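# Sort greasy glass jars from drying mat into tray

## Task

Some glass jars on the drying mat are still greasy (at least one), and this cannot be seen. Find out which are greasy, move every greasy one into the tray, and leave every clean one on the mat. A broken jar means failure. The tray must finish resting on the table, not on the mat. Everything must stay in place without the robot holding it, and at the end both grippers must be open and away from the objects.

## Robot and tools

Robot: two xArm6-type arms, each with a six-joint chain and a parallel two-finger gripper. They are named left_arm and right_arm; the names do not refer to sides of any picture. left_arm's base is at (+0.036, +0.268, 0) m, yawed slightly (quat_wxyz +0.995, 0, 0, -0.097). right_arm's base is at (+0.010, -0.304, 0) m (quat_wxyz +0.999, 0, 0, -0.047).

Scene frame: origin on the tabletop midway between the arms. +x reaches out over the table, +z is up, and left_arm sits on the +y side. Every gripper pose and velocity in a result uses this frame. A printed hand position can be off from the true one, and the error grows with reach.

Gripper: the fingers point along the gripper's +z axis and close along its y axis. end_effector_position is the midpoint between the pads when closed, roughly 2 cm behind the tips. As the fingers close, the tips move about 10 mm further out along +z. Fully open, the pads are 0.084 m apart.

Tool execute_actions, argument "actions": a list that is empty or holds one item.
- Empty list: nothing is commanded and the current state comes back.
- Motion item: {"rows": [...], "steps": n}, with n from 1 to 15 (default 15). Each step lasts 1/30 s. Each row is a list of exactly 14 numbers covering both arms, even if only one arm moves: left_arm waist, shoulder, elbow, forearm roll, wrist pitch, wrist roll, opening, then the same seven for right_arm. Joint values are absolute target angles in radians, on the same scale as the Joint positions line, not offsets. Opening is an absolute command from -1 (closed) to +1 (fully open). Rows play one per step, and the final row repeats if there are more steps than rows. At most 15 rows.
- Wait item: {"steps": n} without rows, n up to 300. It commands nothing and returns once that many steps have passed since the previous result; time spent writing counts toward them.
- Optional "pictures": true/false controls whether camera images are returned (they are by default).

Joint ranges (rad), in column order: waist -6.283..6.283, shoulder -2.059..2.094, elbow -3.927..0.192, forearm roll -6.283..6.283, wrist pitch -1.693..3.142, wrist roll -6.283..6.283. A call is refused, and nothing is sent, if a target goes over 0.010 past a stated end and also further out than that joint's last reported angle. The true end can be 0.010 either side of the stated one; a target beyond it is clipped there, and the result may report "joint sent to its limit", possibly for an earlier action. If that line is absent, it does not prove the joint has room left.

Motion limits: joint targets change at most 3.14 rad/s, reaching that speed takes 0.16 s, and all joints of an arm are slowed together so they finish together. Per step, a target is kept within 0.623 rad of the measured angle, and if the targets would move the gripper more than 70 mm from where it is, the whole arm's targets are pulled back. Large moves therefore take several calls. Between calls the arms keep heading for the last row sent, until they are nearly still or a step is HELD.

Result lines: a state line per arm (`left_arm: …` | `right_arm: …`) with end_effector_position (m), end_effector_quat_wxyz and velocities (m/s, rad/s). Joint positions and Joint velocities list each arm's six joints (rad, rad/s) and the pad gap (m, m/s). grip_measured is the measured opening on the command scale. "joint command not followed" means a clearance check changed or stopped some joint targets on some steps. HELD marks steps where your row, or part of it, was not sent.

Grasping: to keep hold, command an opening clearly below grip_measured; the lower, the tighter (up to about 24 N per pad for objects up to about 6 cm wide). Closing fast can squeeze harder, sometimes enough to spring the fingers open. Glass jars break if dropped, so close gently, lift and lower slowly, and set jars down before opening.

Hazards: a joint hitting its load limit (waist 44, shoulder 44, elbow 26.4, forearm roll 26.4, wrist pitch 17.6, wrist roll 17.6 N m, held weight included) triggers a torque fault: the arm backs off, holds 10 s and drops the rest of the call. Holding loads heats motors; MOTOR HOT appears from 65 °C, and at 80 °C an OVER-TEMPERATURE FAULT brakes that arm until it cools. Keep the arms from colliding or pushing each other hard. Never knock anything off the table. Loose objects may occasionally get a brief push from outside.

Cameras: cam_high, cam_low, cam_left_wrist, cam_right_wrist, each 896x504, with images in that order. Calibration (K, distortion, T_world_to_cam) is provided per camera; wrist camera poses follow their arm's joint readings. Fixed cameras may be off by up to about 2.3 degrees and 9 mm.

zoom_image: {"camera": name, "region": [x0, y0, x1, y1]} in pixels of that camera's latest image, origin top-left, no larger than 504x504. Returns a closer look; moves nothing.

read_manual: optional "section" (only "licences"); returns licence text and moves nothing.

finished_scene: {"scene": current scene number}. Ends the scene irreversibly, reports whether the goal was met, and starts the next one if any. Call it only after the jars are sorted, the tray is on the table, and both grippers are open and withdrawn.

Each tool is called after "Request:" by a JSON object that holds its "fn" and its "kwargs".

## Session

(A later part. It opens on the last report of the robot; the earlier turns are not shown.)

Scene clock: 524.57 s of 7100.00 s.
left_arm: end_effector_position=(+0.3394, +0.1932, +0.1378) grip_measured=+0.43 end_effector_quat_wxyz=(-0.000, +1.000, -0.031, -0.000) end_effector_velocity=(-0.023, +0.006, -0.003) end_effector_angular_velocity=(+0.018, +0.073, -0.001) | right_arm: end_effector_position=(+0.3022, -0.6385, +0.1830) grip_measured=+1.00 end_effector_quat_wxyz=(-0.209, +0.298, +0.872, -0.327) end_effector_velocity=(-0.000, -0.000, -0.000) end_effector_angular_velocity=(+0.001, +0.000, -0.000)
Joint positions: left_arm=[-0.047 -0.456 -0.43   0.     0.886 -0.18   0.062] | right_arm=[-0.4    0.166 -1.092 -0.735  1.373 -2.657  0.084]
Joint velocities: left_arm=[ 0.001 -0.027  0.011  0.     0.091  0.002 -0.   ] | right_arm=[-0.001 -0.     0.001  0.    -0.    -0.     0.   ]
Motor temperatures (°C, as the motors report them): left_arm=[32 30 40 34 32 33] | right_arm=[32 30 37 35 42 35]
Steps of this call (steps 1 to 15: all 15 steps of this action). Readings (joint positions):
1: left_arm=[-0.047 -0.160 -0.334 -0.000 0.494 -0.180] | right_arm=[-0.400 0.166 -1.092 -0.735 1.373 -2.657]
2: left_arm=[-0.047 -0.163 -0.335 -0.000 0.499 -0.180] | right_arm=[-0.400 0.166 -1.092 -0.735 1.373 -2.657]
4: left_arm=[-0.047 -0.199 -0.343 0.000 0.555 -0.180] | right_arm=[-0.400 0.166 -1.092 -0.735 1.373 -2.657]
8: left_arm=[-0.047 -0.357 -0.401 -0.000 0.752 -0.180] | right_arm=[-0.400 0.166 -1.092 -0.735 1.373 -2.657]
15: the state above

Request:
{"fn": "execute_actions", "kwargs": {"actions": [{"rows": [[-0.45,0.10,-1.10,0,1.0,-0.583,0.1, -0.4,0.166,-1.092,-0.735,1.373,-2.657,1]], "steps": 15}], "pictures": false}}

Request:
{"fn": "execute_actions", "kwargs": {"actions": [{"rows": [[-0.6796,0.6023,-1.7219,0,1.1196,-0.8126,0.1, -0.4,0.166,-1.092,-0.735,1.373,-2.657,1]], "steps": 15}], "pictures": false}}

Request:
{"fn": "execute_actions", "kwargs": {"actions": [{"steps": 30}]}}

Scene clock: 535.00 s of 7100.00 s.
left_arm: end_effector_position=(+0.4117, +0.0528, +0.1713) grip_measured=+0.43 end_effector_quat_wxyz=(-0.001, +1.000, -0.031, -0.001) end_effector_velocity=(+0.103, -0.364, +0.030) end_effector_angular_velocity=(-0.004, -0.009, -0.004) | right_arm: end_effector_position=(+0.3022, -0.6385, +0.1830) grip_measured=+1.00 end_effector_quat_wxyz=(-0.209, +0.298, +0.872, -0.327) end_effector_velocity=(-0.001, -0.000, -0.000) end_effector_angular_velocity=(+0.000, +0.001, -0.001)
Joint positions: left_arm=[-0.325 -0.074 -0.89  -0.     0.966 -0.458  0.062] | right_arm=[-0.4    0.166 -1.092 -0.735  1.373 -2.657  0.084]
Joint velocities: left_arm=[-0.612  0.85  -1.024 -0.     0.164 -0.608 -0.   ] | right_arm=[-0.001 -0.001  0.002  0.     0.     0.     0.   ]
Motor temperatures (°C, as the motors report them): left_arm=[32 30 40 34 32 33] | right_arm=[32 30 37 35 42 35]
Steps of this call (steps 1 to 15: the robot went on to your last target; steps 16 to 90: nothing new was sent; then 6.93 s passed at rest; steps 91 to 105: all 15 steps of this action). Readings (joint positions):
91: left_arm=[-0.047 -0.460 -0.432 0.000 0.892 -0.180] | right_arm=[-0.400 0.166 -1.092 -0.735 1.373 -2.657]
92: left_arm=[-0.050 -0.456 -0.437 0.000 0.894 -0.184] | right_arm=[-0.400 0.166 -1.092 -0.735 1.373 -2.657]
94: left_arm=[-0.083 -0.410 -0.487 0.000 0.904 -0.219] | right_arm=[-0.400 0.166 -1.092 -0.735 1.373 -2.657]
98: left_arm=[-0.180 -0.275 -0.647 -0.000 0.927 -0.313] | right_arm=[-0.400 0.166 -1.092 -0.735 1.373 -2.657]
105: the state above

Scene clock: 535.50 s of 7100.00 s.
left_arm: end_effector_position=(+0.4426, -0.1285, +0.1545) grip_measured=+0.43 end_effector_quat_wxyz=(-0.006, +0.999, -0.031, -0.006) end_effector_velocity=(+0.008, -0.370, -0.048) end_effector_angular_velocity=(-0.042, -0.054, -0.001) | right_arm: end_effector_position=(+0.3022, -0.6385, +0.1830) grip_measured=+1.00 end_effector_quat_wxyz=(-0.209, +0.298, +0.872, -0.327) end_effector_velocity=(-0.000, +0.000, +0.000) end_effector_angular_velocity=(+0.000, -0.000, +0.001)
Joint positions: left_arm=[-0.577  0.4   -1.457  0.     1.074 -0.711  0.062] | right_arm=[-0.4    0.166 -1.092 -0.735  1.373 -2.657  0.084]
Joint velocities: left_arm=[-0.457  0.907 -1.181  0.     0.206 -0.456  0.   ] | right_arm=[ 0.001 -0.002  0.001  0.     0.    -0.001 -0.   ]
Motor temperatures (°C, as the motors report them): left_arm=[32 30 40 34 32 33] | right_arm=[32 30 37 35 42 35]
Steps of this call (steps 1 to 15: all 15 steps of this action). Readings (joint positions):
1: left_arm=[-0.345 -0.045 -0.924 -0.000 0.972 -0.478] | right_arm=[-0.400 0.166 -1.092 -0.735 1.373 -2.657]
2: left_arm=[-0.365 -0.015 -0.959 -0.000 0.978 -0.498] | right_arm=[-0.400 0.166 -1.092 -0.735 1.373 -2.657]
4: left_arm=[-0.404 0.053 -1.031 -0.000 0.995 -0.536] | right_arm=[-0.400 0.166 -1.092 -0.735 1.373 -2.657]
8: left_arm=[-0.472 0.192 -1.178 -0.000 1.026 -0.604] | right_arm=[-0.400 0.166 -1.092 -0.735 1.373 -2.657]
15: the state above

Scene clock: 536.50 s of 7100.00 s.
left_arm: end_effector_position=(+0.4354, -0.2101, +0.1401) grip_measured=+0.43 end_effector_quat_wxyz=(+0.000, +1.000, -0.031, +0.000) end_effector_velocity=(+0.000, +0.000, -0.000) end_effector_angular_velocity=(+0.000, +0.000, +0.000) | right_arm: end_effector_position=(+0.3022, -0.6385, +0.1830) grip_measured=+1.00 end_effector_quat_wxyz=(-0.209, +0.298, +0.872, -0.327) end_effector_velocity=(-0.000, -0.001, -0.000) end_effector_angular_velocity=(-0.000, +0.001, -0.000)
Joint positions: left_arm=[-0.68   0.602 -1.722  0.     1.12  -0.813  0.062] | right_arm=[-0.4    0.166 -1.092 -0.735  1.373 -2.657  0.084]
Joint velocities: left_arm=[ 0.  0. -0.  0. -0. -0. -0.] | right_arm=[-0.001  0.001 -0.    -0.001  0.    -0.     0.   ]
Motor temperatures (°C, as the motors report them): left_arm=[32 30 40 34 32 33] | right_arm=[32 30 37 35 42 35]
Steps of this call (steps 1 to 30: the robot went on to your last target). Readings (joint positions):
1: left_arm=[-0.593 0.431 -1.497 0.000 1.081 -0.726] | right_arm=[-0.400 0.166 -1.092 -0.735 1.373 -2.657]
2: left_arm=[-0.608 0.461 -1.536 0.000 1.087 -0.741] | right_arm=[-0.400 0.166 -1.092 -0.735 1.373 -2.657]
4: left_arm=[-0.638 0.520 -1.614 -0.000 1.101 -0.771] | right_arm=[-0.400 0.166 -1.092 -0.735 1.373 -2.657]
8: left_arm=[-0.675 0.591 -1.702 -0.000 1.116 -0.805] | right_arm=[-0.400 0.166 -1.092 -0.735 1.373 -2.657]
30: the state above
All arms were judged still, so your last target was given up. Only a new action makes them travel on or press farther. Fingers that are still opening or closing keep moving.
camera_calibration (this result's frames):
cam_left_wrist: T_world_to_cam=[[-0.0842453, -0.996319, -0.0158217, -0.135824], [-0.99633, 0.083984, 0.0165164, 0.514416], [-0.0151269, 0.017155, -0.999738, 0.286034], [0, 0, 0, 1]] pos_world=[0.505412, -0.183433, 0.275314]
cam_right_wrist: T_world_to_cam=[[0.387714, 0.622332, -0.679985, 0.432042], [0.730681, -0.657212, -0.18487, -0.535765], [-0.561946, -0.425176, -0.709537, 0.155903], [0, 0, 0, 1]] pos_world=[0.311573, -0.554699, 0.305354]

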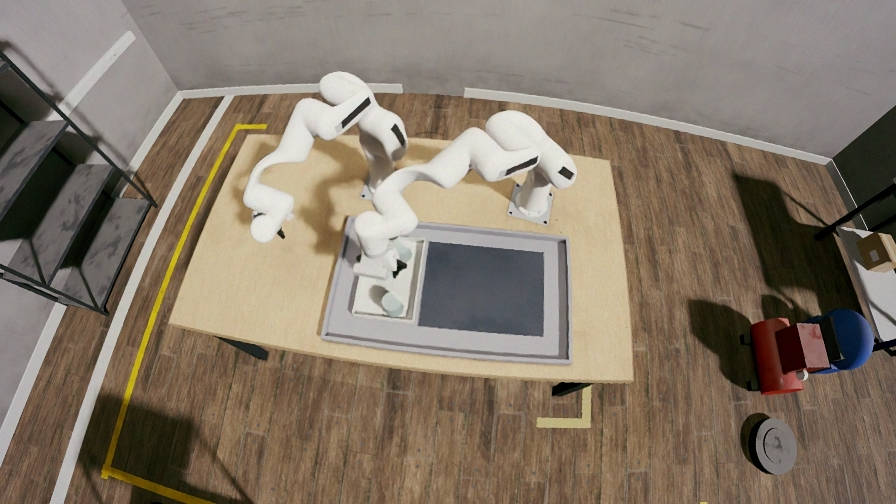

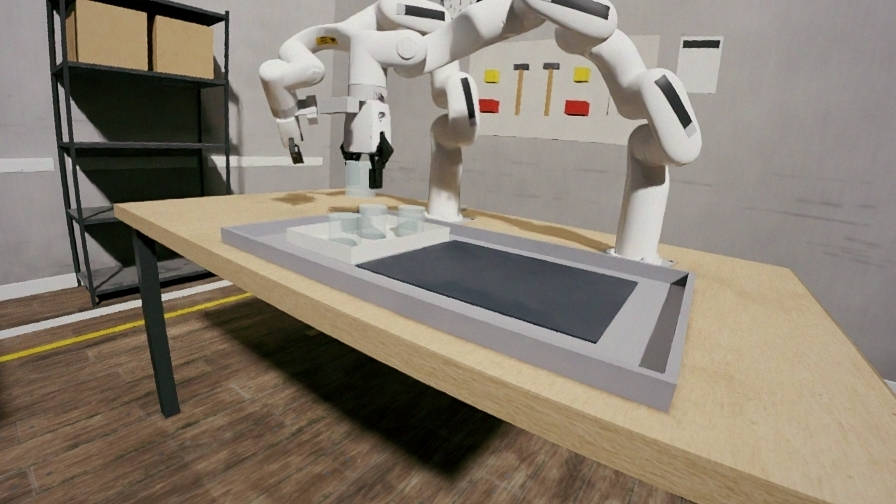

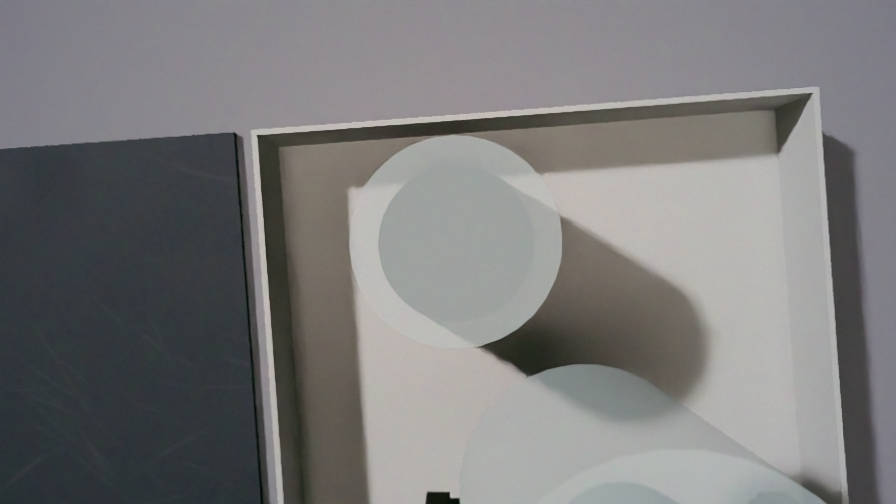

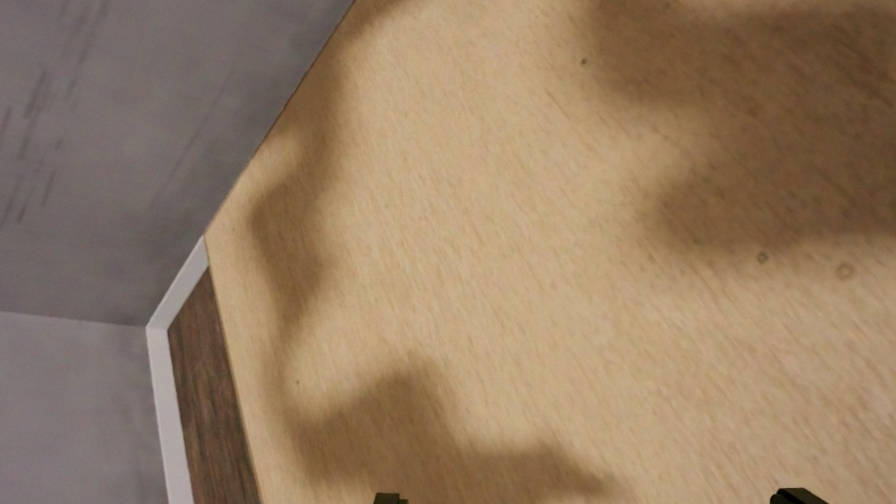

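Request:
{"fn": "execute_actions", "kwargs": {"actions": [{"rows": [[-0.6796,0.6335,-1.7011,0,1.0676,-0.8126,0.1, -0.4,0.166,-1.092,-0.735,1.373,-2.657,1],[-0.6796,0.6647,-1.6803,0,1.0157,-0.8126,0.1, -0.4,0.166,-1.092,-0.735,1.373,-2.657,1],[-0.6796,0.6959,-1.6596,0,0.9637,-0.8126,0.1, -0.4,0.166,-1.092,-0.735,1.373,-2.657,1],[-0.6796,0.7115,-1.6492,0,0.9377,-0.8126,0.1, -0.4,0.166,-1.092,-0.735,1.373,-2.657,1],[-0.6796,0.7271,-1.6388,0,0.9117,-0.8126,0.1, -0.4,0.166,-1.092,-0.735,1.373,-2.657,1]], "steps": 15}], "pictures": false}}

Request:
{"fn": "execute_actions", "kwargs": {"actions": [{"steps": 10}], "pictures": false}}

Request:
{"fn": "execute_actions", "kwargs": {"actions": [{"rows": [[-0.6796,0.7271,-1.6388,0,0.9117,-0.8126,0.75, -0.4,0.166,-1.092,-0.735,1.373,-2.657,1]], "steps": 12}], "pictures": false}}

Request:
{"fn": "execute_actions", "kwargs": {"actions": [{"rows": [[-0.6796,0.6023,-1.7219,0,1.1196,-0.8126,0.75, -0.4,0.166,-1.092,-0.735,1.373,-2.657,1]], "steps": 15}]}}

Scene clock: 543.47 s of 7100.00 s.
left_arm: end_effector_position=(+0.4359, -0.2108, +0.0462) grip_measured=+0.43 end_effector_quat_wxyz=(+0.001, +1.000, -0.031, +0.001) end_effector_velocity=(+0.021, -0.026, +0.039) end_effector_angular_velocity=(-0.090, -0.075, +0.000) | right_arm: end_effector_position=(+0.3022, -0.6385, +0.1830) grip_measured=+1.00 end_effector_quat_wxyz=(-0.209, +0.298, +0.872, -0.327) end_effector_velocity=(-0.000, -0.000, -0.000) end_effector_angular_velocity=(+0.000, +0.001, +0.000)
Joint positions: left_arm=[-0.68   0.725 -1.641 -0.     0.914 -0.813  0.062] | right_arm=[-0.4    0.166 -1.092 -0.735  1.373 -2.657  0.084]
Joint velocities: left_arm=[-0.    -0.034 -0.035 -0.    -0.048 -0.     0.   ] | right_arm=[-0.     0.     0.    -0.     0.    -0.001 -0.   ]
Motor temperatures (°C, as the motors report them): left_arm=[32 30 40 34 32 33] | right_arm=[32 30 37 35 42 35]
Steps of this call (steps 1 to 90: nothing new was sent; then 3.47 s passed at rest; steps 91 to 105: all 15 steps of this action). Readings (joint positions):
91: left_arm=[-0.680 0.602 -1.722 -0.000 1.119 -0.813] | right_arm=[-0.400 0.166 -1.092 -0.735 1.373 -2.657]
92: left_arm=[-0.680 0.604 -1.721 -0.000 1.114 -0.813] | right_arm=[-0.400 0.166 -1.092 -0.735 1.373 -2.657]
94: left_arm=[-0.680 0.620 -1.711 -0.000 1.078 -0.813] | right_arm=[-0.400 0.166 -1.092 -0.735 1.373 -2.657]
98: left_arm=[-0.680 0.693 -1.660 0.000 0.974 -0.813] | right_arm=[-0.400 0.166 -1.092 -0.735 1.373 -2.657]
105: the state above

Scene clock: 543.80 s of 7100.00 s.
left_arm: end_effector_position=(+0.4354, -0.2102, +0.0443) grip_measured=+0.43 end_effector_quat_wxyz=(+0.000, +1.000, -0.031, +0.000) end_effector_velocity=(+0.000, -0.001, +0.001) end_effector_angular_velocity=(-0.002, -0.002, -0.002) | right_arm: end_effector_position=(+0.3022, -0.6385, +0.1830) grip_measured=+1.00 end_effector_quat_wxyz=(-0.209, +0.298, +0.872, -0.327) end_effector_velocity=(+0.000, -0.000, +0.001) end_effector_angular_velocity=(+0.000, -0.002, -0.001)
Joint positions: left_arm=[-0.68   0.727 -1.639 -0.     0.912 -0.813  0.062] | right_arm=[-0.4    0.166 -1.092 -0.735  1.373 -2.657  0.084]
Joint velocities: left_arm=[-0.     0.    -0.002  0.    -0.001  0.001  0.   ] | right_arm=[-0.    -0.001 -0.001  0.001  0.    -0.     0.   ]
Motor temperatures (°C, as the motors report them): left_arm=[32 30 40 34 32 33] | right_arm=[32 30 37 35 42 35]
Steps of this call (steps 1 to 10: the robot went on to your last target). Readings (joint positions):
1: left_arm=[-0.680 0.724 -1.642 -0.000 0.913 -0.813] | right_arm=[-0.400 0.166 -1.092 -0.735 1.373 -2.657]
2: left_arm=[-0.680 0.724 -1.642 -0.000 0.912 -0.813] | right_arm=[-0.400 0.166 -1.092 -0.735 1.373 -2.657]
4: left_arm=[-0.680 0.725 -1.641 -0.000 0.912 -0.813] | right_arm=[-0.400 0.166 -1.092 -0.735 1.373 -2.657]
8: left_arm=[-0.680 0.727 -1.639 -0.000 0.912 -0.813] | right_arm=[-0.400 0.166 -1.092 -0.735 1.373 -2.657]
10: the state above

Scene clock: 544.20 s of 7100.00 s.
left_arm: end_effector_position=(+0.4354, -0.2102, +0.0441) grip_measured=+0.74 end_effector_quat_wxyz=(+0.000, +1.000, -0.031, +0.000) end_effector_velocity=(-0.001, +0.000, -0.001) end_effector_angular_velocity=(+0.002, +0.002, -0.000) | right_arm: end_effector_position=(+0.3022, -0.6385, +0.1830) grip_measured=+1.00 end_effector_quat_wxyz=(-0.209, +0.298, +0.872, -0.327) end_effector_velocity=(-0.000, -0.000, -0.000) end_effector_angular_velocity=(+0.001, +0.001, -0.000)
Joint positions: left_arm=[-0.68   0.727 -1.639  0.     0.912 -0.813  0.074] | right_arm=[-0.4    0.166 -1.092 -0.735  1.373 -2.657  0.084]
Joint velocities: left_arm=[-0.     0.001  0.001 -0.     0.     0.     0.001] | right_arm=[-0.001 -0.     0.001  0.     0.    -0.001  0.   ]
Motor temperatures (°C, as the motors report them): left_arm=[32 30 40 34 32 33] | right_arm=[32 30 37 35 42 35]
Steps of this call (steps 1 to 12: all 12 steps of this action). Readings (joint positions):
1: left_arm=[-0.680 0.727 -1.639 -0.000 0.912 -0.813] | right_arm=[-0.400 0.166 -1.092 -0.735 1.373 -2.657]
2: left_arm=[-0.680 0.727 -1.639 0.000 0.912 -0.813] | right_arm=[-0.400 0.166 -1.092 -0.735 1.373 -2.657]
4: left_arm=[-0.680 0.727 -1.639 0.000 0.912 -0.813] | right_arm=[-0.400 0.166 -1.092 -0.735 1.373 -2.657]
8: left_arm=[-0.680 0.727 -1.639 0.000 0.912 -0.813] | right_arm=[-0.400 0.166 -1.092 -0.735 1.373 -2.657]
12: the state above

Scene clock: 544.70 s of 7100.00 s.
left_arm: end_effector_position=(+0.4347, -0.2093, +0.1369) grip_measured=+0.75 end_effector_quat_wxyz=(-0.002, +1.000, -0.031, -0.002) end_effector_velocity=(-0.009, +0.012, -0.018) end_effector_angular_velocity=(+0.048, +0.040, +0.001) | right_arm: end_effector_position=(+0.3022, -0.6385, +0.1830) grip_measured=+1.00 end_effector_quat_wxyz=(-0.209, +0.298, +0.872, -0.327) end_effector_velocity=(+0.000, +0.000, +0.000) end_effector_angular_velocity=(-0.001, +0.001, +0.001)
Joint positions: left_arm=[-0.68   0.605 -1.719  0.     1.118 -0.813  0.075] | right_arm=[-0.4    0.166 -1.092 -0.735  1.373 -2.657  0.084]
Joint velocities: left_arm=[ 0.001  0.017  0.012  0.     0.033  0.    -0.   ] | right_arm=[ 0.001  0.    -0.    -0.001  0.001  0.001  0.   ]
Motor temperatures (°C, as the motors report them): left_arm=[32 30 40 34 32 33] | right_arm=[32 30 37 35 42 35]
Steps of this call (steps 1 to 15: all 15 steps of this action). Readings (joint positions):
1: left_arm=[-0.680 0.727 -1.639 0.000 0.912 -0.813] | right_arm=[-0.400 0.166 -1.092 -0.735 1.373 -2.657]
2: left_arm=[-0.680 0.725 -1.640 0.000 0.918 -0.813] | right_arm=[-0.400 0.166 -1.092 -0.735 1.373 -2.657]
4: left_arm=[-0.680 0.703 -1.653 0.000 0.968 -0.813] | right_arm=[-0.400 0.166 -1.092 -0.735 1.373 -2.657]
8: left_arm=[-0.680 0.625 -1.709 -0.000 1.070 -0.813] | right_arm=[-0.400 0.166 -1.092 -0.735 1.373 -2.657]
15: the state above
camera_calibration (this result's frames):
cam_left_wrist: T_world_to_cam=[[-0.0843721, -0.996251, -0.0191065, -0.134637], [-0.99627, 0.0839948, 0.0197552, 0.513225], [-0.0180763, 0.020702, -0.999622, 0.284873], [0, 0, 0, 1]] pos_world=[0.505101, -0.183138, 0.272054]
cam_right_wrist: T_world_to_cam=[[0.387714, 0.622332, -0.679985, 0.432042], [0.730681, -0.657212, -0.18487, -0.535765], [-0.561946, -0.425176, -0.709537, 0.155903], [0, 0, 0, 1]] pos_world=[0.311573, -0.554699, 0.305354]

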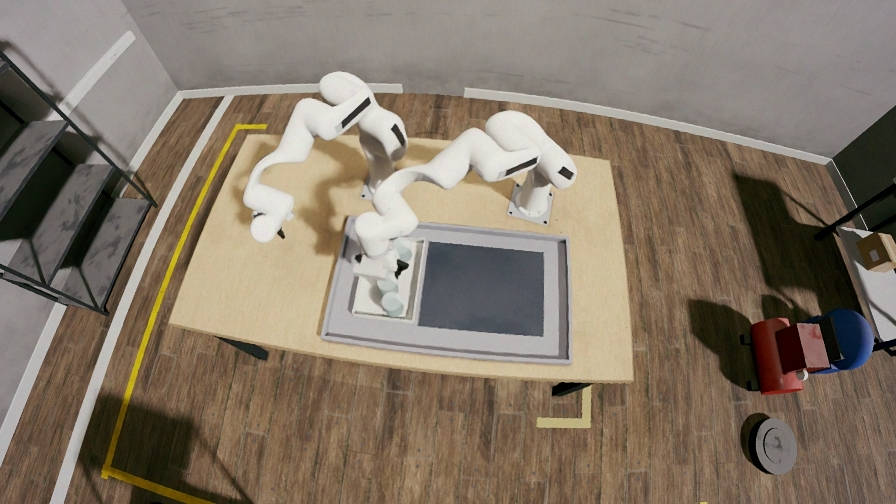

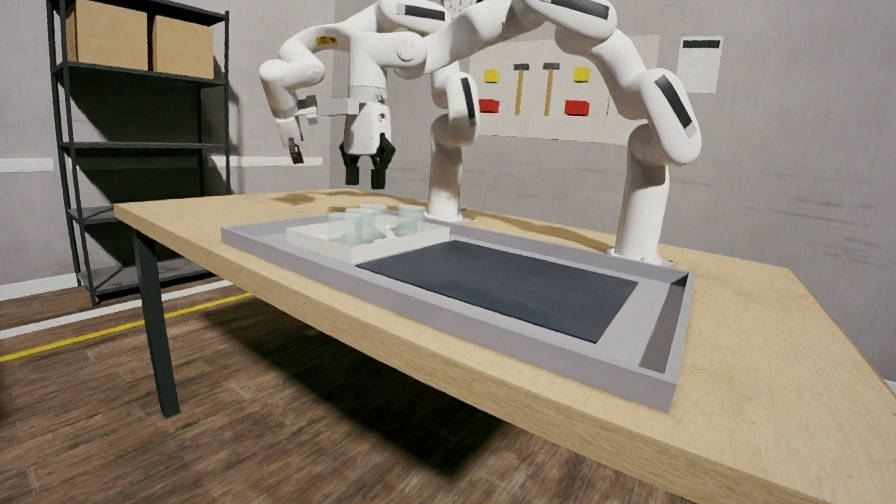

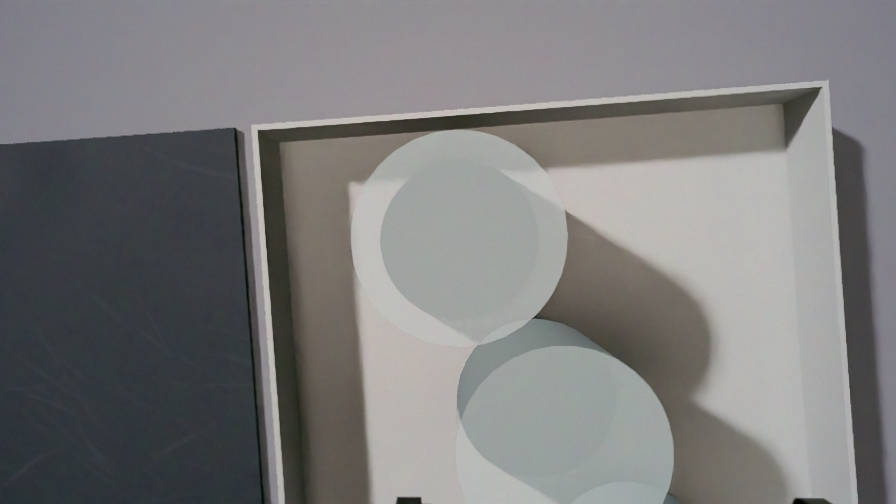

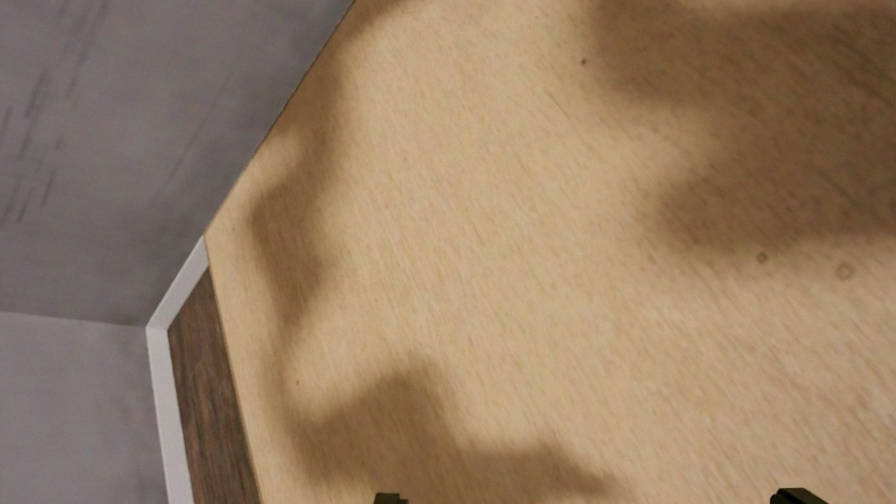

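Request:
{"fn": "execute_actions", "kwargs": {"actions": [{"rows": [[-0.6451,0.3151,-1.1599,0,0.8448,-0.84,0.0, -0.4,0.166,-1.092,-0.735,1.373,-2.657,1]], "steps": 15}], "pictures": false}}

Request:
{"fn": "execute_actions", "kwargs": {"actions": [{"steps": 15}]}}

Scene clock: 577.67 s of 7100.00 s.
left_arm: end_effector_position=(+0.3856, -0.1230, +0.1007) grip_measured=-0.01 end_effector_quat_wxyz=(-0.001, +1.000, -0.001, -0.001) end_effector_velocity=(-0.015, +0.021, -0.006) end_effector_angular_velocity=(-0.028, -0.025, +0.016) | right_arm: end_effector_position=(+0.3022, -0.6385, +0.1830) grip_measured=+1.00 end_effector_quat_wxyz=(-0.209, +0.298, +0.872, -0.327) end_effector_velocity=(-0.000, +0.000, -0.000) end_effector_angular_velocity=(+0.002, +0.002, +0.001)
Joint positions: left_arm=[-0.646  0.322 -1.172  0.     0.852 -0.839  0.044] | right_arm=[-0.4    0.166 -1.092 -0.735  1.373 -2.657  0.084]
Joint velocities: left_arm=[ 0.006 -0.09   0.161 -0.001 -0.109 -0.009 -0.   ] | right_arm=[-0.    -0.     0.     0.     0.001 -0.002  0.   ]
Motor temperatures (°C, as the motors report them): left_arm=[32 31 40 34 32 33] | right_arm=[32 30 37 35 42 35]
Steps of this call (steps 1 to 15: the robot went on to your last target; steps 16 to 90: nothing new was sent; then 29.47 s passed at rest; steps 91 to 105: all 15 steps of this action). Readings (joint positions):
91: left_arm=[-0.680 0.602 -1.722 -0.000 1.119 -0.813] | right_arm=[-0.400 0.166 -1.092 -0.735 1.373 -2.657]
92: left_arm=[-0.679 0.599 -1.716 -0.000 1.116 -0.813] | right_arm=[-0.400 0.166 -1.092 -0.735 1.373 -2.657]
94: left_arm=[-0.676 0.571 -1.660 -0.000 1.087 -0.816] | right_arm=[-0.400 0.166 -1.092 -0.735 1.373 -2.657]
98: left_arm=[-0.660 0.441 -1.406 0.000 0.966 -0.828] | right_arm=[-0.400 0.166 -1.092 -0.735 1.373 -2.657]
105: the state above

Scene clock: 578.17 s of 7100.00 s.
left_arm: end_effector_position=(+0.3844, -0.1212, +0.1000) grip_measured=-0.01 end_effector_quat_wxyz=(+0.000, +1.000, +0.000, +0.000) end_effector_velocity=(+0.000, +0.001, -0.001) end_effector_angular_velocity=(+0.001, +0.001, +0.001) | right_arm: end_effector_position=(+0.3022, -0.6385, +0.1830) grip_measured=+1.00 end_effector_quat_wxyz=(-0.209, +0.298, +0.872, -0.327) end_effector_velocity=(+0.000, +0.001, -0.001) end_effector_angular_velocity=(+0.001, +0.002, +0.002)
Joint positions: left_arm=[-0.645  0.315 -1.16  -0.     0.845 -0.84   0.044] | right_arm=[-0.4    0.166 -1.092 -0.735  1.373 -2.657  0.084]
Joint velocities: left_arm=[ 0.002  0.     0.002 -0.    -0.     0.     0.   ] | right_arm=[ 0.001  0.002  0.001 -0.    -0.    -0.     0.   ]
Motor temperatures (°C, as the motors report them): left_arm=[32 31 40 34 32 33] | right_arm=[32 30 37 35 42 35]
Steps of this call (steps 1 to 15: the robot went on to your last target). Readings (joint positions):
1: left_arm=[-0.646 0.319 -1.168 0.000 0.849 -0.840] | right_arm=[-0.400 0.166 -1.092 -0.735 1.373 -2.657]
2: left_arm=[-0.646 0.318 -1.166 -0.000 0.847 -0.840] | right_arm=[-0.400 0.166 -1.092 -0.735 1.373 -2.657]
4: left_arm=[-0.645 0.317 -1.164 -0.000 0.846 -0.840] | right_arm=[-0.400 0.166 -1.092 -0.735 1.373 -2.657]
8: left_arm=[-0.645 0.316 -1.161 -0.000 0.845 -0.840] | right_arm=[-0.400 0.166 -1.092 -0.735 1.373 -2.657]
15: the state above
camera_calibration (this result's frames):
cam_left_wrist: T_world_to_cam=[[-0.0225623, -0.999621, -0.0157833, -0.0762728], [-0.999615, 0.0223018, 0.0164882, 0.450649], [-0.0161299, 0.0161492, -0.999739, 0.243949], [0, 0, 0, 1]] pos_world=[0.45269, -0.0902338, 0.235252]
cam_right_wrist: T_world_to_cam=[[0.387714, 0.622332, -0.679985, 0.432042], [0.730681, -0.657212, -0.18487, -0.535765], [-0.561945, -0.425176, -0.709537, 0.155902], [0, 0, 0, 1]] pos_world=[0.311573, -0.554699, 0.305354]

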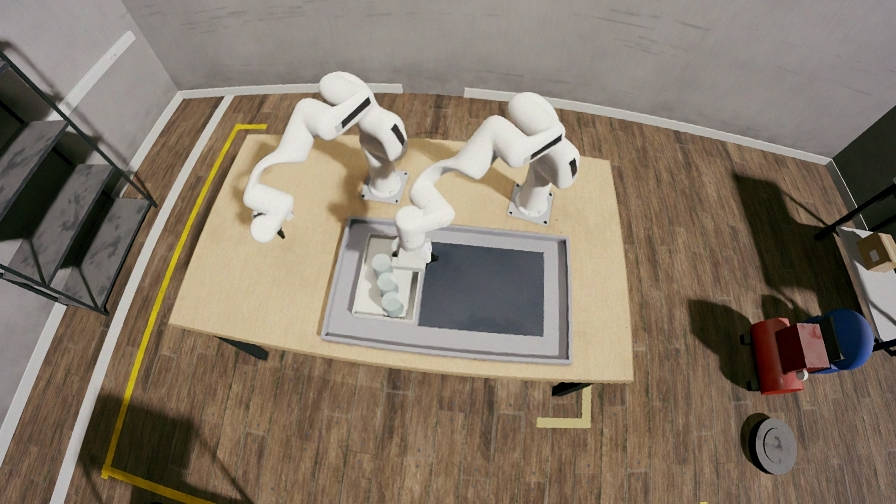

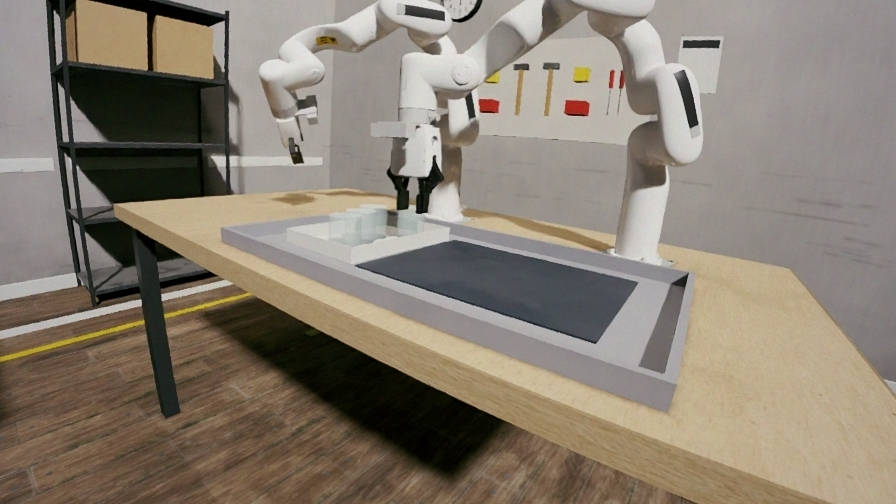

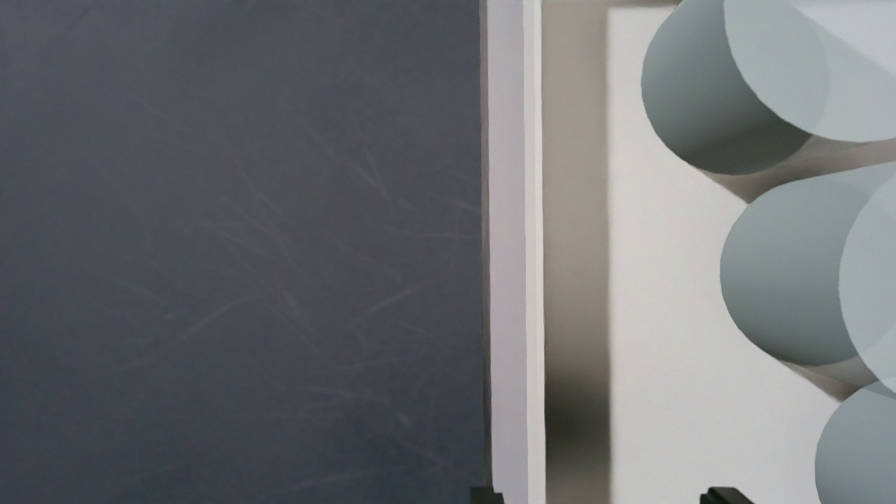

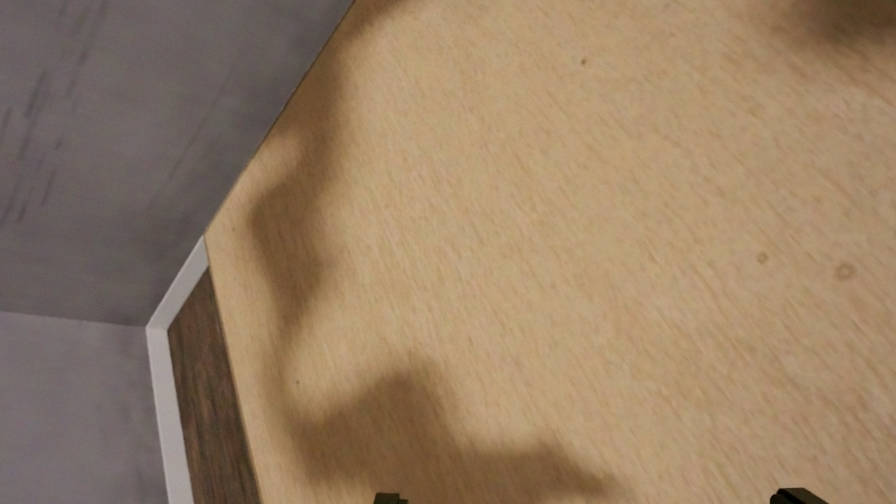

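Request:
{"fn": "execute_actions", "kwargs": {"actions": [{"rows": [[-0.6451,0.428,-1.1277,0,0.6997,-0.84,0.0, -0.4,0.166,-1.092,-0.735,1.373,-2.657,1]], "steps": 15}], "pictures": false}}

Request:
{"fn": "execute_actions", "kwargs": {"actions": [{"rows": [[-0.6451,0.428,-1.1277,0,0.6997,-0.84,-1, -0.4,0.166,-1.092,-0.735,1.373,-2.657,1]], "steps": 15}]}}

Scene clock: 583.73 s of 7100.00 s.
left_arm: end_effector_position=(+0.3853, -0.1221, +0.0418) grip_measured=-0.01 end_effector_quat_wxyz=(+0.001, +1.000, +0.000, +0.001) end_effector_velocity=(-0.006, +0.005, -0.010) end_effector_angular_velocity=(+0.015, +0.013, -0.003) | right_arm: end_effector_position=(+0.3022, -0.6385, +0.1830) grip_measured=+1.00 end_effector_quat_wxyz=(-0.209, +0.298, +0.872, -0.327) end_effector_velocity=(+0.000, +0.000, +0.000) end_effector_angular_velocity=(-0.001, -0.001, -0.000)
Joint positions: left_arm=[-0.645  0.426 -1.13  -0.     0.7   -0.84   0.044] | right_arm=[-0.4    0.166 -1.092 -0.735  1.373 -2.657  0.084]
Joint velocities: left_arm=[-0.002  0.01   0.014  0.    -0.005  0.    -0.   ] | right_arm=[ 0.    -0.001  0.001 -0.001 -0.001  0.001 -0.   ]
Motor temperatures (°C, as the motors report them): left_arm=[32 31 40 34 32 33] | right_arm=[32 30 37 35 42 35]
Steps of this call (steps 1 to 15: the robot went on to your last target; steps 16 to 90: nothing new was sent; then 2.07 s passed at rest; steps 91 to 105: all 15 steps of this action). Readings (joint positions):
91: left_arm=[-0.645 0.315 -1.160 -0.000 0.845 -0.840] | right_arm=[-0.400 0.166 -1.092 -0.735 1.373 -2.657]
92: left_arm=[-0.645 0.318 -1.159 -0.000 0.839 -0.840] | right_arm=[-0.400 0.166 -1.092 -0.735 1.373 -2.657]
94: left_arm=[-0.645 0.349 -1.155 -0.000 0.790 -0.840] | right_arm=[-0.400 0.166 -1.092 -0.735 1.373 -2.657]
98: left_arm=[-0.645 0.424 -1.124 0.000 0.717 -0.840] | right_arm=[-0.400 0.166 -1.092 -0.735 1.373 -2.657]
105: the state above

Scene clock: 584.23 s of 7100.00 s.
left_arm: end_effector_position=(+0.3844, -0.1209, +0.0399) grip_measured=-0.96 end_effector_quat_wxyz=(-0.000, +1.000, +0.000, -0.000) end_effector_velocity=(-0.000, -0.000, -0.000) end_effector_angular_velocity=(+0.001, +0.000, -0.002) | right_arm: end_effector_position=(+0.3022, -0.6385, +0.1830) grip_measured=+1.00 end_effector_quat_wxyz=(-0.209, +0.298, +0.872, -0.327) end_effector_velocity=(-0.000, -0.000, -0.001) end_effector_angular_velocity=(+0.001, +0.002, +0.001)
Joint positions: left_arm=[-0.645  0.428 -1.128  0.     0.7   -0.84   0.002] | right_arm=[-0.4    0.166 -1.092 -0.735  1.373 -2.657  0.084]
Joint velocities: left_arm=[-0.     0.    -0.     0.     0.     0.001  0.   ] | right_arm=[-0.     0.001  0.    -0.     0.    -0.001  0.   ]
Motor temperatures (°C, as the motors report them): left_arm=[32 31 40 34 32 33] | right_arm=[32 30 37 35 42 35]
Steps of this call (steps 1 to 15: all 15 steps of this action). Readings (joint positions):
1: left_arm=[-0.645 0.426 -1.129 -0.000 0.700 -0.840] | right_arm=[-0.400 0.166 -1.092 -0.735 1.373 -2.657]
2: left_arm=[-0.645 0.427 -1.129 -0.000 0.700 -0.840] | right_arm=[-0.400 0.166 -1.092 -0.735 1.373 -2.657]
4: left_arm=[-0.645 0.427 -1.128 -0.000 0.700 -0.840] | right_arm=[-0.400 0.166 -1.092 -0.735 1.373 -2.657]
8: left_arm=[-0.645 0.428 -1.127 -0.000 0.700 -0.840] | right_arm=[-0.400 0.166 -1.092 -0.735 1.373 -2.657]
15: the state above
camera_calibration (this result's frames):
cam_left_wrist: T_world_to_cam=[[-0.0222021, -0.999624, -0.0161137, -0.0770957], [-0.999619, 0.0219314, 0.0167883, 0.451544], [-0.0164286, 0.0164803, -0.999729, 0.183992], [0, 0, 0, 1]] pos_world=[0.452683, -0.0900019, 0.175119]
cam_right_wrist: T_world_to_cam=[[0.387715, 0.622332, -0.679985, 0.432042], [0.730681, -0.657213, -0.18487, -0.535765], [-0.561945, -0.425176, -0.709537, 0.155903], [0, 0, 0, 1]] pos_world=[0.311573, -0.554699, 0.305354]

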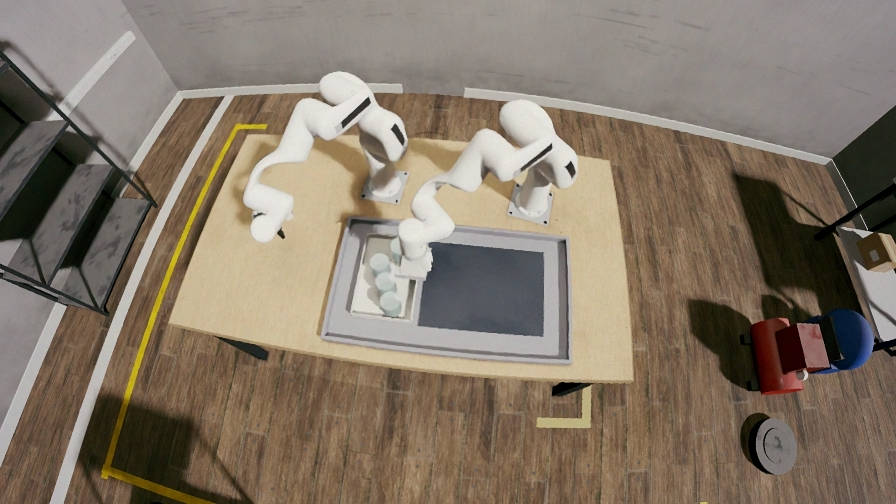

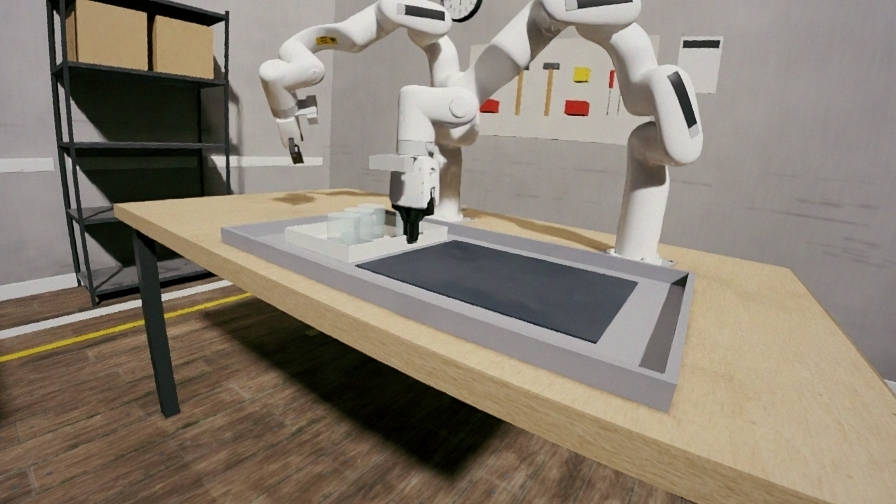

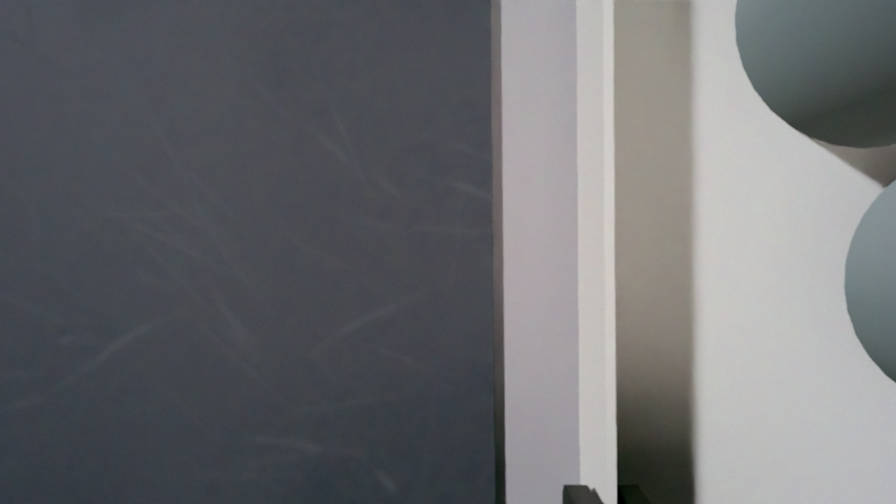

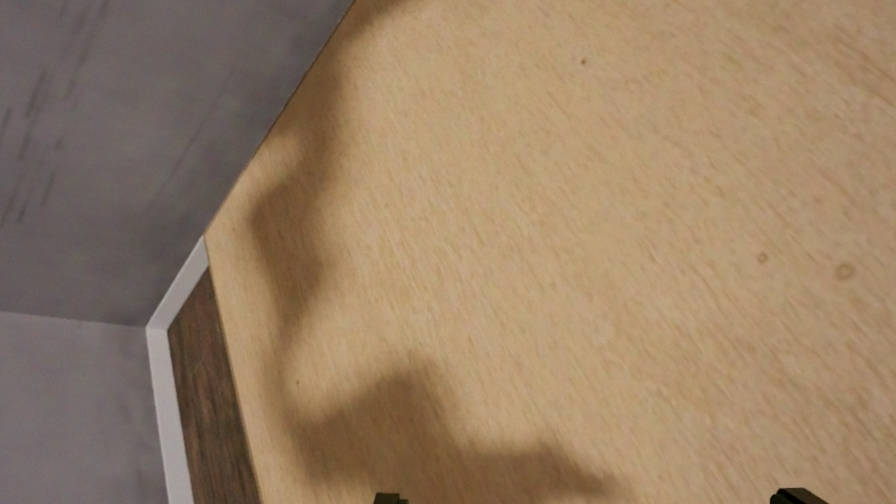

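Request:
{"fn": "execute_actions", "kwargs": {"actions": [{"rows": [[-0.6451,0.4294,-1.1379,0,0.7155,-0.84,-1, -0.4,0.166,-1.092,-0.735,1.373,-2.657,1],[-0.6451,0.4309,-1.1481,0,0.7313,-0.84,-1, -0.4,0.166,-1.092,-0.735,1.373,-2.657,1],[-0.6451,0.4323,-1.1584,0,0.7471,-0.84,-1, -0.4,0.166,-1.092,-0.735,1.373,-2.657,1],[-0.6451,0.4337,-1.1686,0,0.7629,-0.84,-1, -0.4,0.166,-1.092,-0.735,1.373,-2.657,1],[-0.6451,0.4351,-1.1788,0,0.7787,-0.84,-1, -0.4,0.166,-1.092,-0.735,1.373,-2.657,1],[-0.6451,0.4366,-1.189,0,0.7945,-0.84,-1, -0.4,0.166,-1.092,-0.735,1.373,-2.657,1],[-0.6451,0.438,-1.1992,0,0.8103,-0.84,-1, -0.4,0.166,-1.092,-0.735,1.373,-2.657,1],[-0.6451,0.4394,-1.2095,0,0.8261,-0.84,-1, -0.4,0.166,-1.092,-0.735,1.373,-2.657,1],[-0.6451,0.4408,-1.2197,0,0.8419,-0.84,-1, -0.4,0.166,-1.092,-0.735,1.373,-2.657,1],[-0.6451,0.4423,-1.2299,0,0.8577,-0.84,-1, -0.4,0.166,-1.092,-0.735,1.373,-2.657,1]], "steps": 15}], "pictures": false}}

Request:
{"fn": "execute_actions", "kwargs": {"actions": [{"steps": 30}]}}

Scene clock: 598.17 s of 7100.00 s.
left_arm: end_effector_position=(+0.3866, -0.1237, +0.0575) grip_measured=-0.96 end_effector_quat_wxyz=(-0.024, +0.999, -0.000, -0.022) end_effector_velocity=(+0.001, -0.002, +0.016) end_effector_angular_velocity=(+0.040, +0.036, +0.001) | right_arm: end_effector_position=(+0.3022, -0.6385, +0.1830) grip_measured=+1.00 end_effector_quat_wxyz=(-0.209, +0.298, +0.872, -0.327) end_effector_velocity=(-0.000, -0.000, +0.000) end_effector_angular_velocity=(-0.001, +0.000, +0.000)
Joint positions: left_arm=[-0.645  0.441 -1.224  0.     0.848 -0.84   0.002] | right_arm=[-0.4    0.166 -1.092 -0.735  1.373 -2.657  0.084]
Joint velocities: left_arm=[-0.     0.011 -0.08  -0.     0.124 -0.001  0.   ] | right_arm=[ 0.    -0.     0.    -0.001 -0.     0.    -0.   ]
Motor temperatures (°C, as the motors report them): left_arm=[32 31 40 34 32 33] | right_arm=[32 30 37 35 42 35]
Steps of this call (steps 1 to 15: the robot went on to your last target; steps 16 to 90: nothing new was sent; then 10.43 s passed at rest; steps 91 to 105: all 15 steps of this action). Readings (joint positions):
91: left_arm=[-0.645 0.428 -1.128 -0.000 0.700 -0.840] | right_arm=[-0.400 0.166 -1.092 -0.735 1.373 -2.657]
92: left_arm=[-0.645 0.428 -1.129 -0.000 0.702 -0.840] | right_arm=[-0.400 0.166 -1.092 -0.735 1.373 -2.657]
94: left_arm=[-0.645 0.430 -1.137 0.000 0.715 -0.840] | right_arm=[-0.400 0.166 -1.092 -0.735 1.373 -2.657]
98: left_arm=[-0.645 0.434 -1.169 0.000 0.765 -0.840] | right_arm=[-0.400 0.166 -1.092 -0.735 1.373 -2.657]
105: the state above

Scene clock: 599.17 s of 7100.00 s.
left_arm: end_effector_position=(+0.3864, -0.1234, +0.0583) grip_measured=-0.96 end_effector_quat_wxyz=(-0.026, +0.999, +0.000, -0.023) end_effector_velocity=(-0.000, -0.001, +0.001) end_effector_angular_velocity=(-0.001, -0.001, -0.001) | right_arm: end_effector_position=(+0.3022, -0.6385, +0.1830) grip_measured=+1.00 end_effector_quat_wxyz=(-0.209, +0.298, +0.872, -0.327) end_effector_velocity=(-0.000, +0.000, -0.001) end_effector_angular_velocity=(+0.001, +0.001, -0.000)
Joint positions: left_arm=[-0.645  0.442 -1.23  -0.     0.858 -0.84   0.002] | right_arm=[-0.4    0.166 -1.092 -0.735  1.373 -2.657  0.084]
Joint velocities: left_arm=[-0.001 -0.001 -0.    -0.     0.    -0.    -0.   ] | right_arm=[ 0.     0.001 -0.     0.     0.     0.    -0.   ]
Motor temperatures (°C, as the motors report them): left_arm=[32 31 40 34 32 33] | right_arm=[32 30 37 35 42 35]
Steps of this call (steps 1 to 15: the robot went on to your last target; steps 16 to 30: nothing new was sent). Readings (joint positions):
1: left_arm=[-0.645 0.442 -1.227 0.000 0.851 -0.840] | right_arm=[-0.400 0.166 -1.092 -0.735 1.373 -2.657]
2: left_arm=[-0.645 0.442 -1.228 0.000 0.853 -0.840] | right_arm=[-0.400 0.166 -1.092 -0.735 1.373 -2.657]
4: left_arm=[-0.645 0.442 -1.229 0.000 0.856 -0.840] | right_arm=[-0.400 0.166 -1.092 -0.735 1.373 -2.657]
8: left_arm=[-0.645 0.442 -1.230 0.000 0.857 -0.840] | right_arm=[-0.400 0.166 -1.092 -0.735 1.373 -2.657]
30: the state above
All arms were judged still, so your last target was given up. Only a new action makes them travel on or press farther. Fingers that are still opening or closing keep moving.
camera_calibration (this result's frames):
cam_left_wrist: T_world_to_cam=[[-0.0244881, -0.997456, -0.0669443, -0.0751106], [-0.997716, 0.0201673, 0.0644738, 0.449593], [-0.0629597, 0.0683703, -0.995671, 0.226608], [0, 0, 0, 1]] pos_world=[0.460994, -0.0994799, 0.191612]
cam_right_wrist: T_world_to_cam=[[0.387714, 0.622332, -0.679985, 0.432042], [0.730681, -0.657212, -0.18487, -0.535765], [-0.561946, -0.425176, -0.709537, 0.155903], [0, 0, 0, 1]] pos_world=[0.311573, -0.554699, 0.305354]

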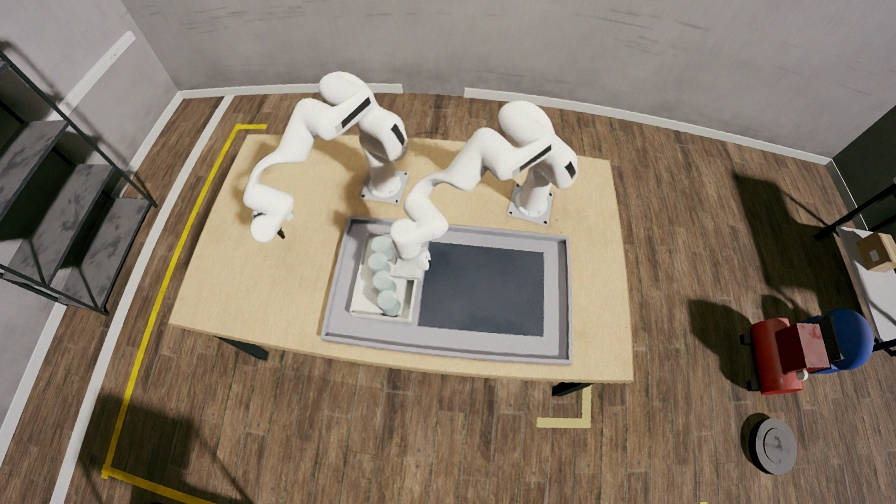

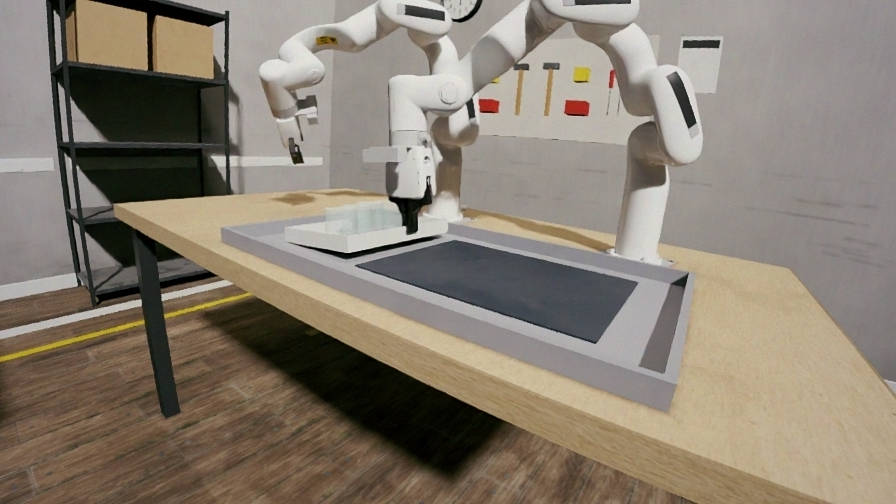

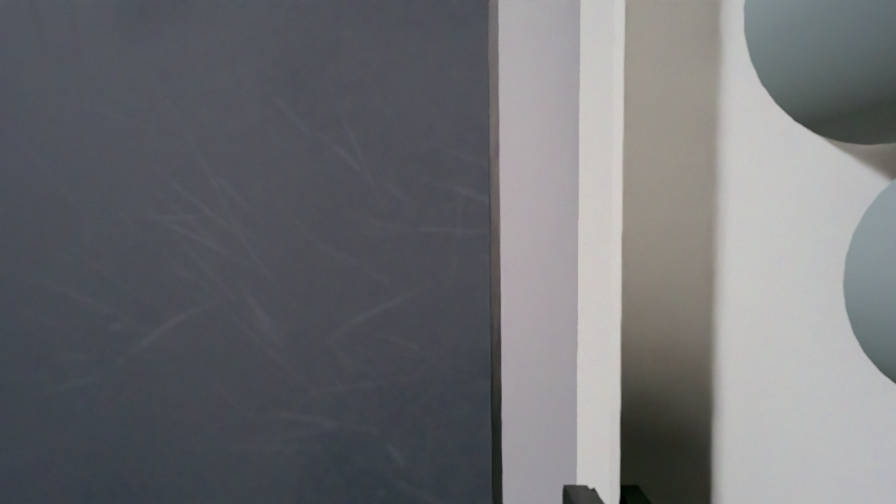

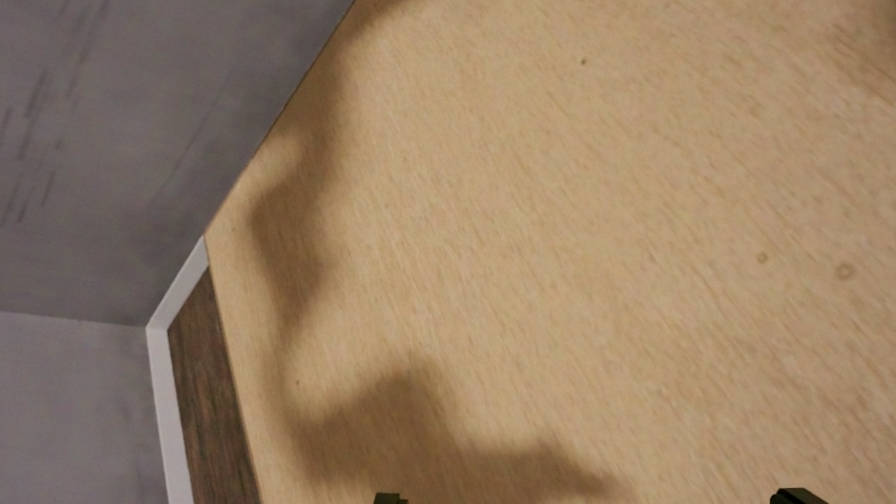

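Request:
{"fn": "zoom_image", "kwargs": {"camera": "cam_high", "region": [320, 200, 480, 340]}}

Region (320, 200, 480, 340) of cam_high's 896x504 image, scaled by 3.150, with more detail than that image has; it fills the top 441 rows of this view, and the rest is white.

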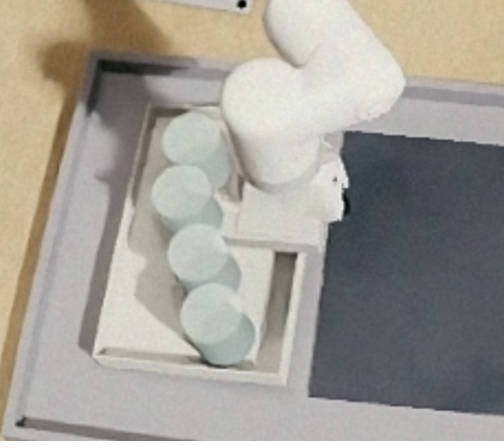

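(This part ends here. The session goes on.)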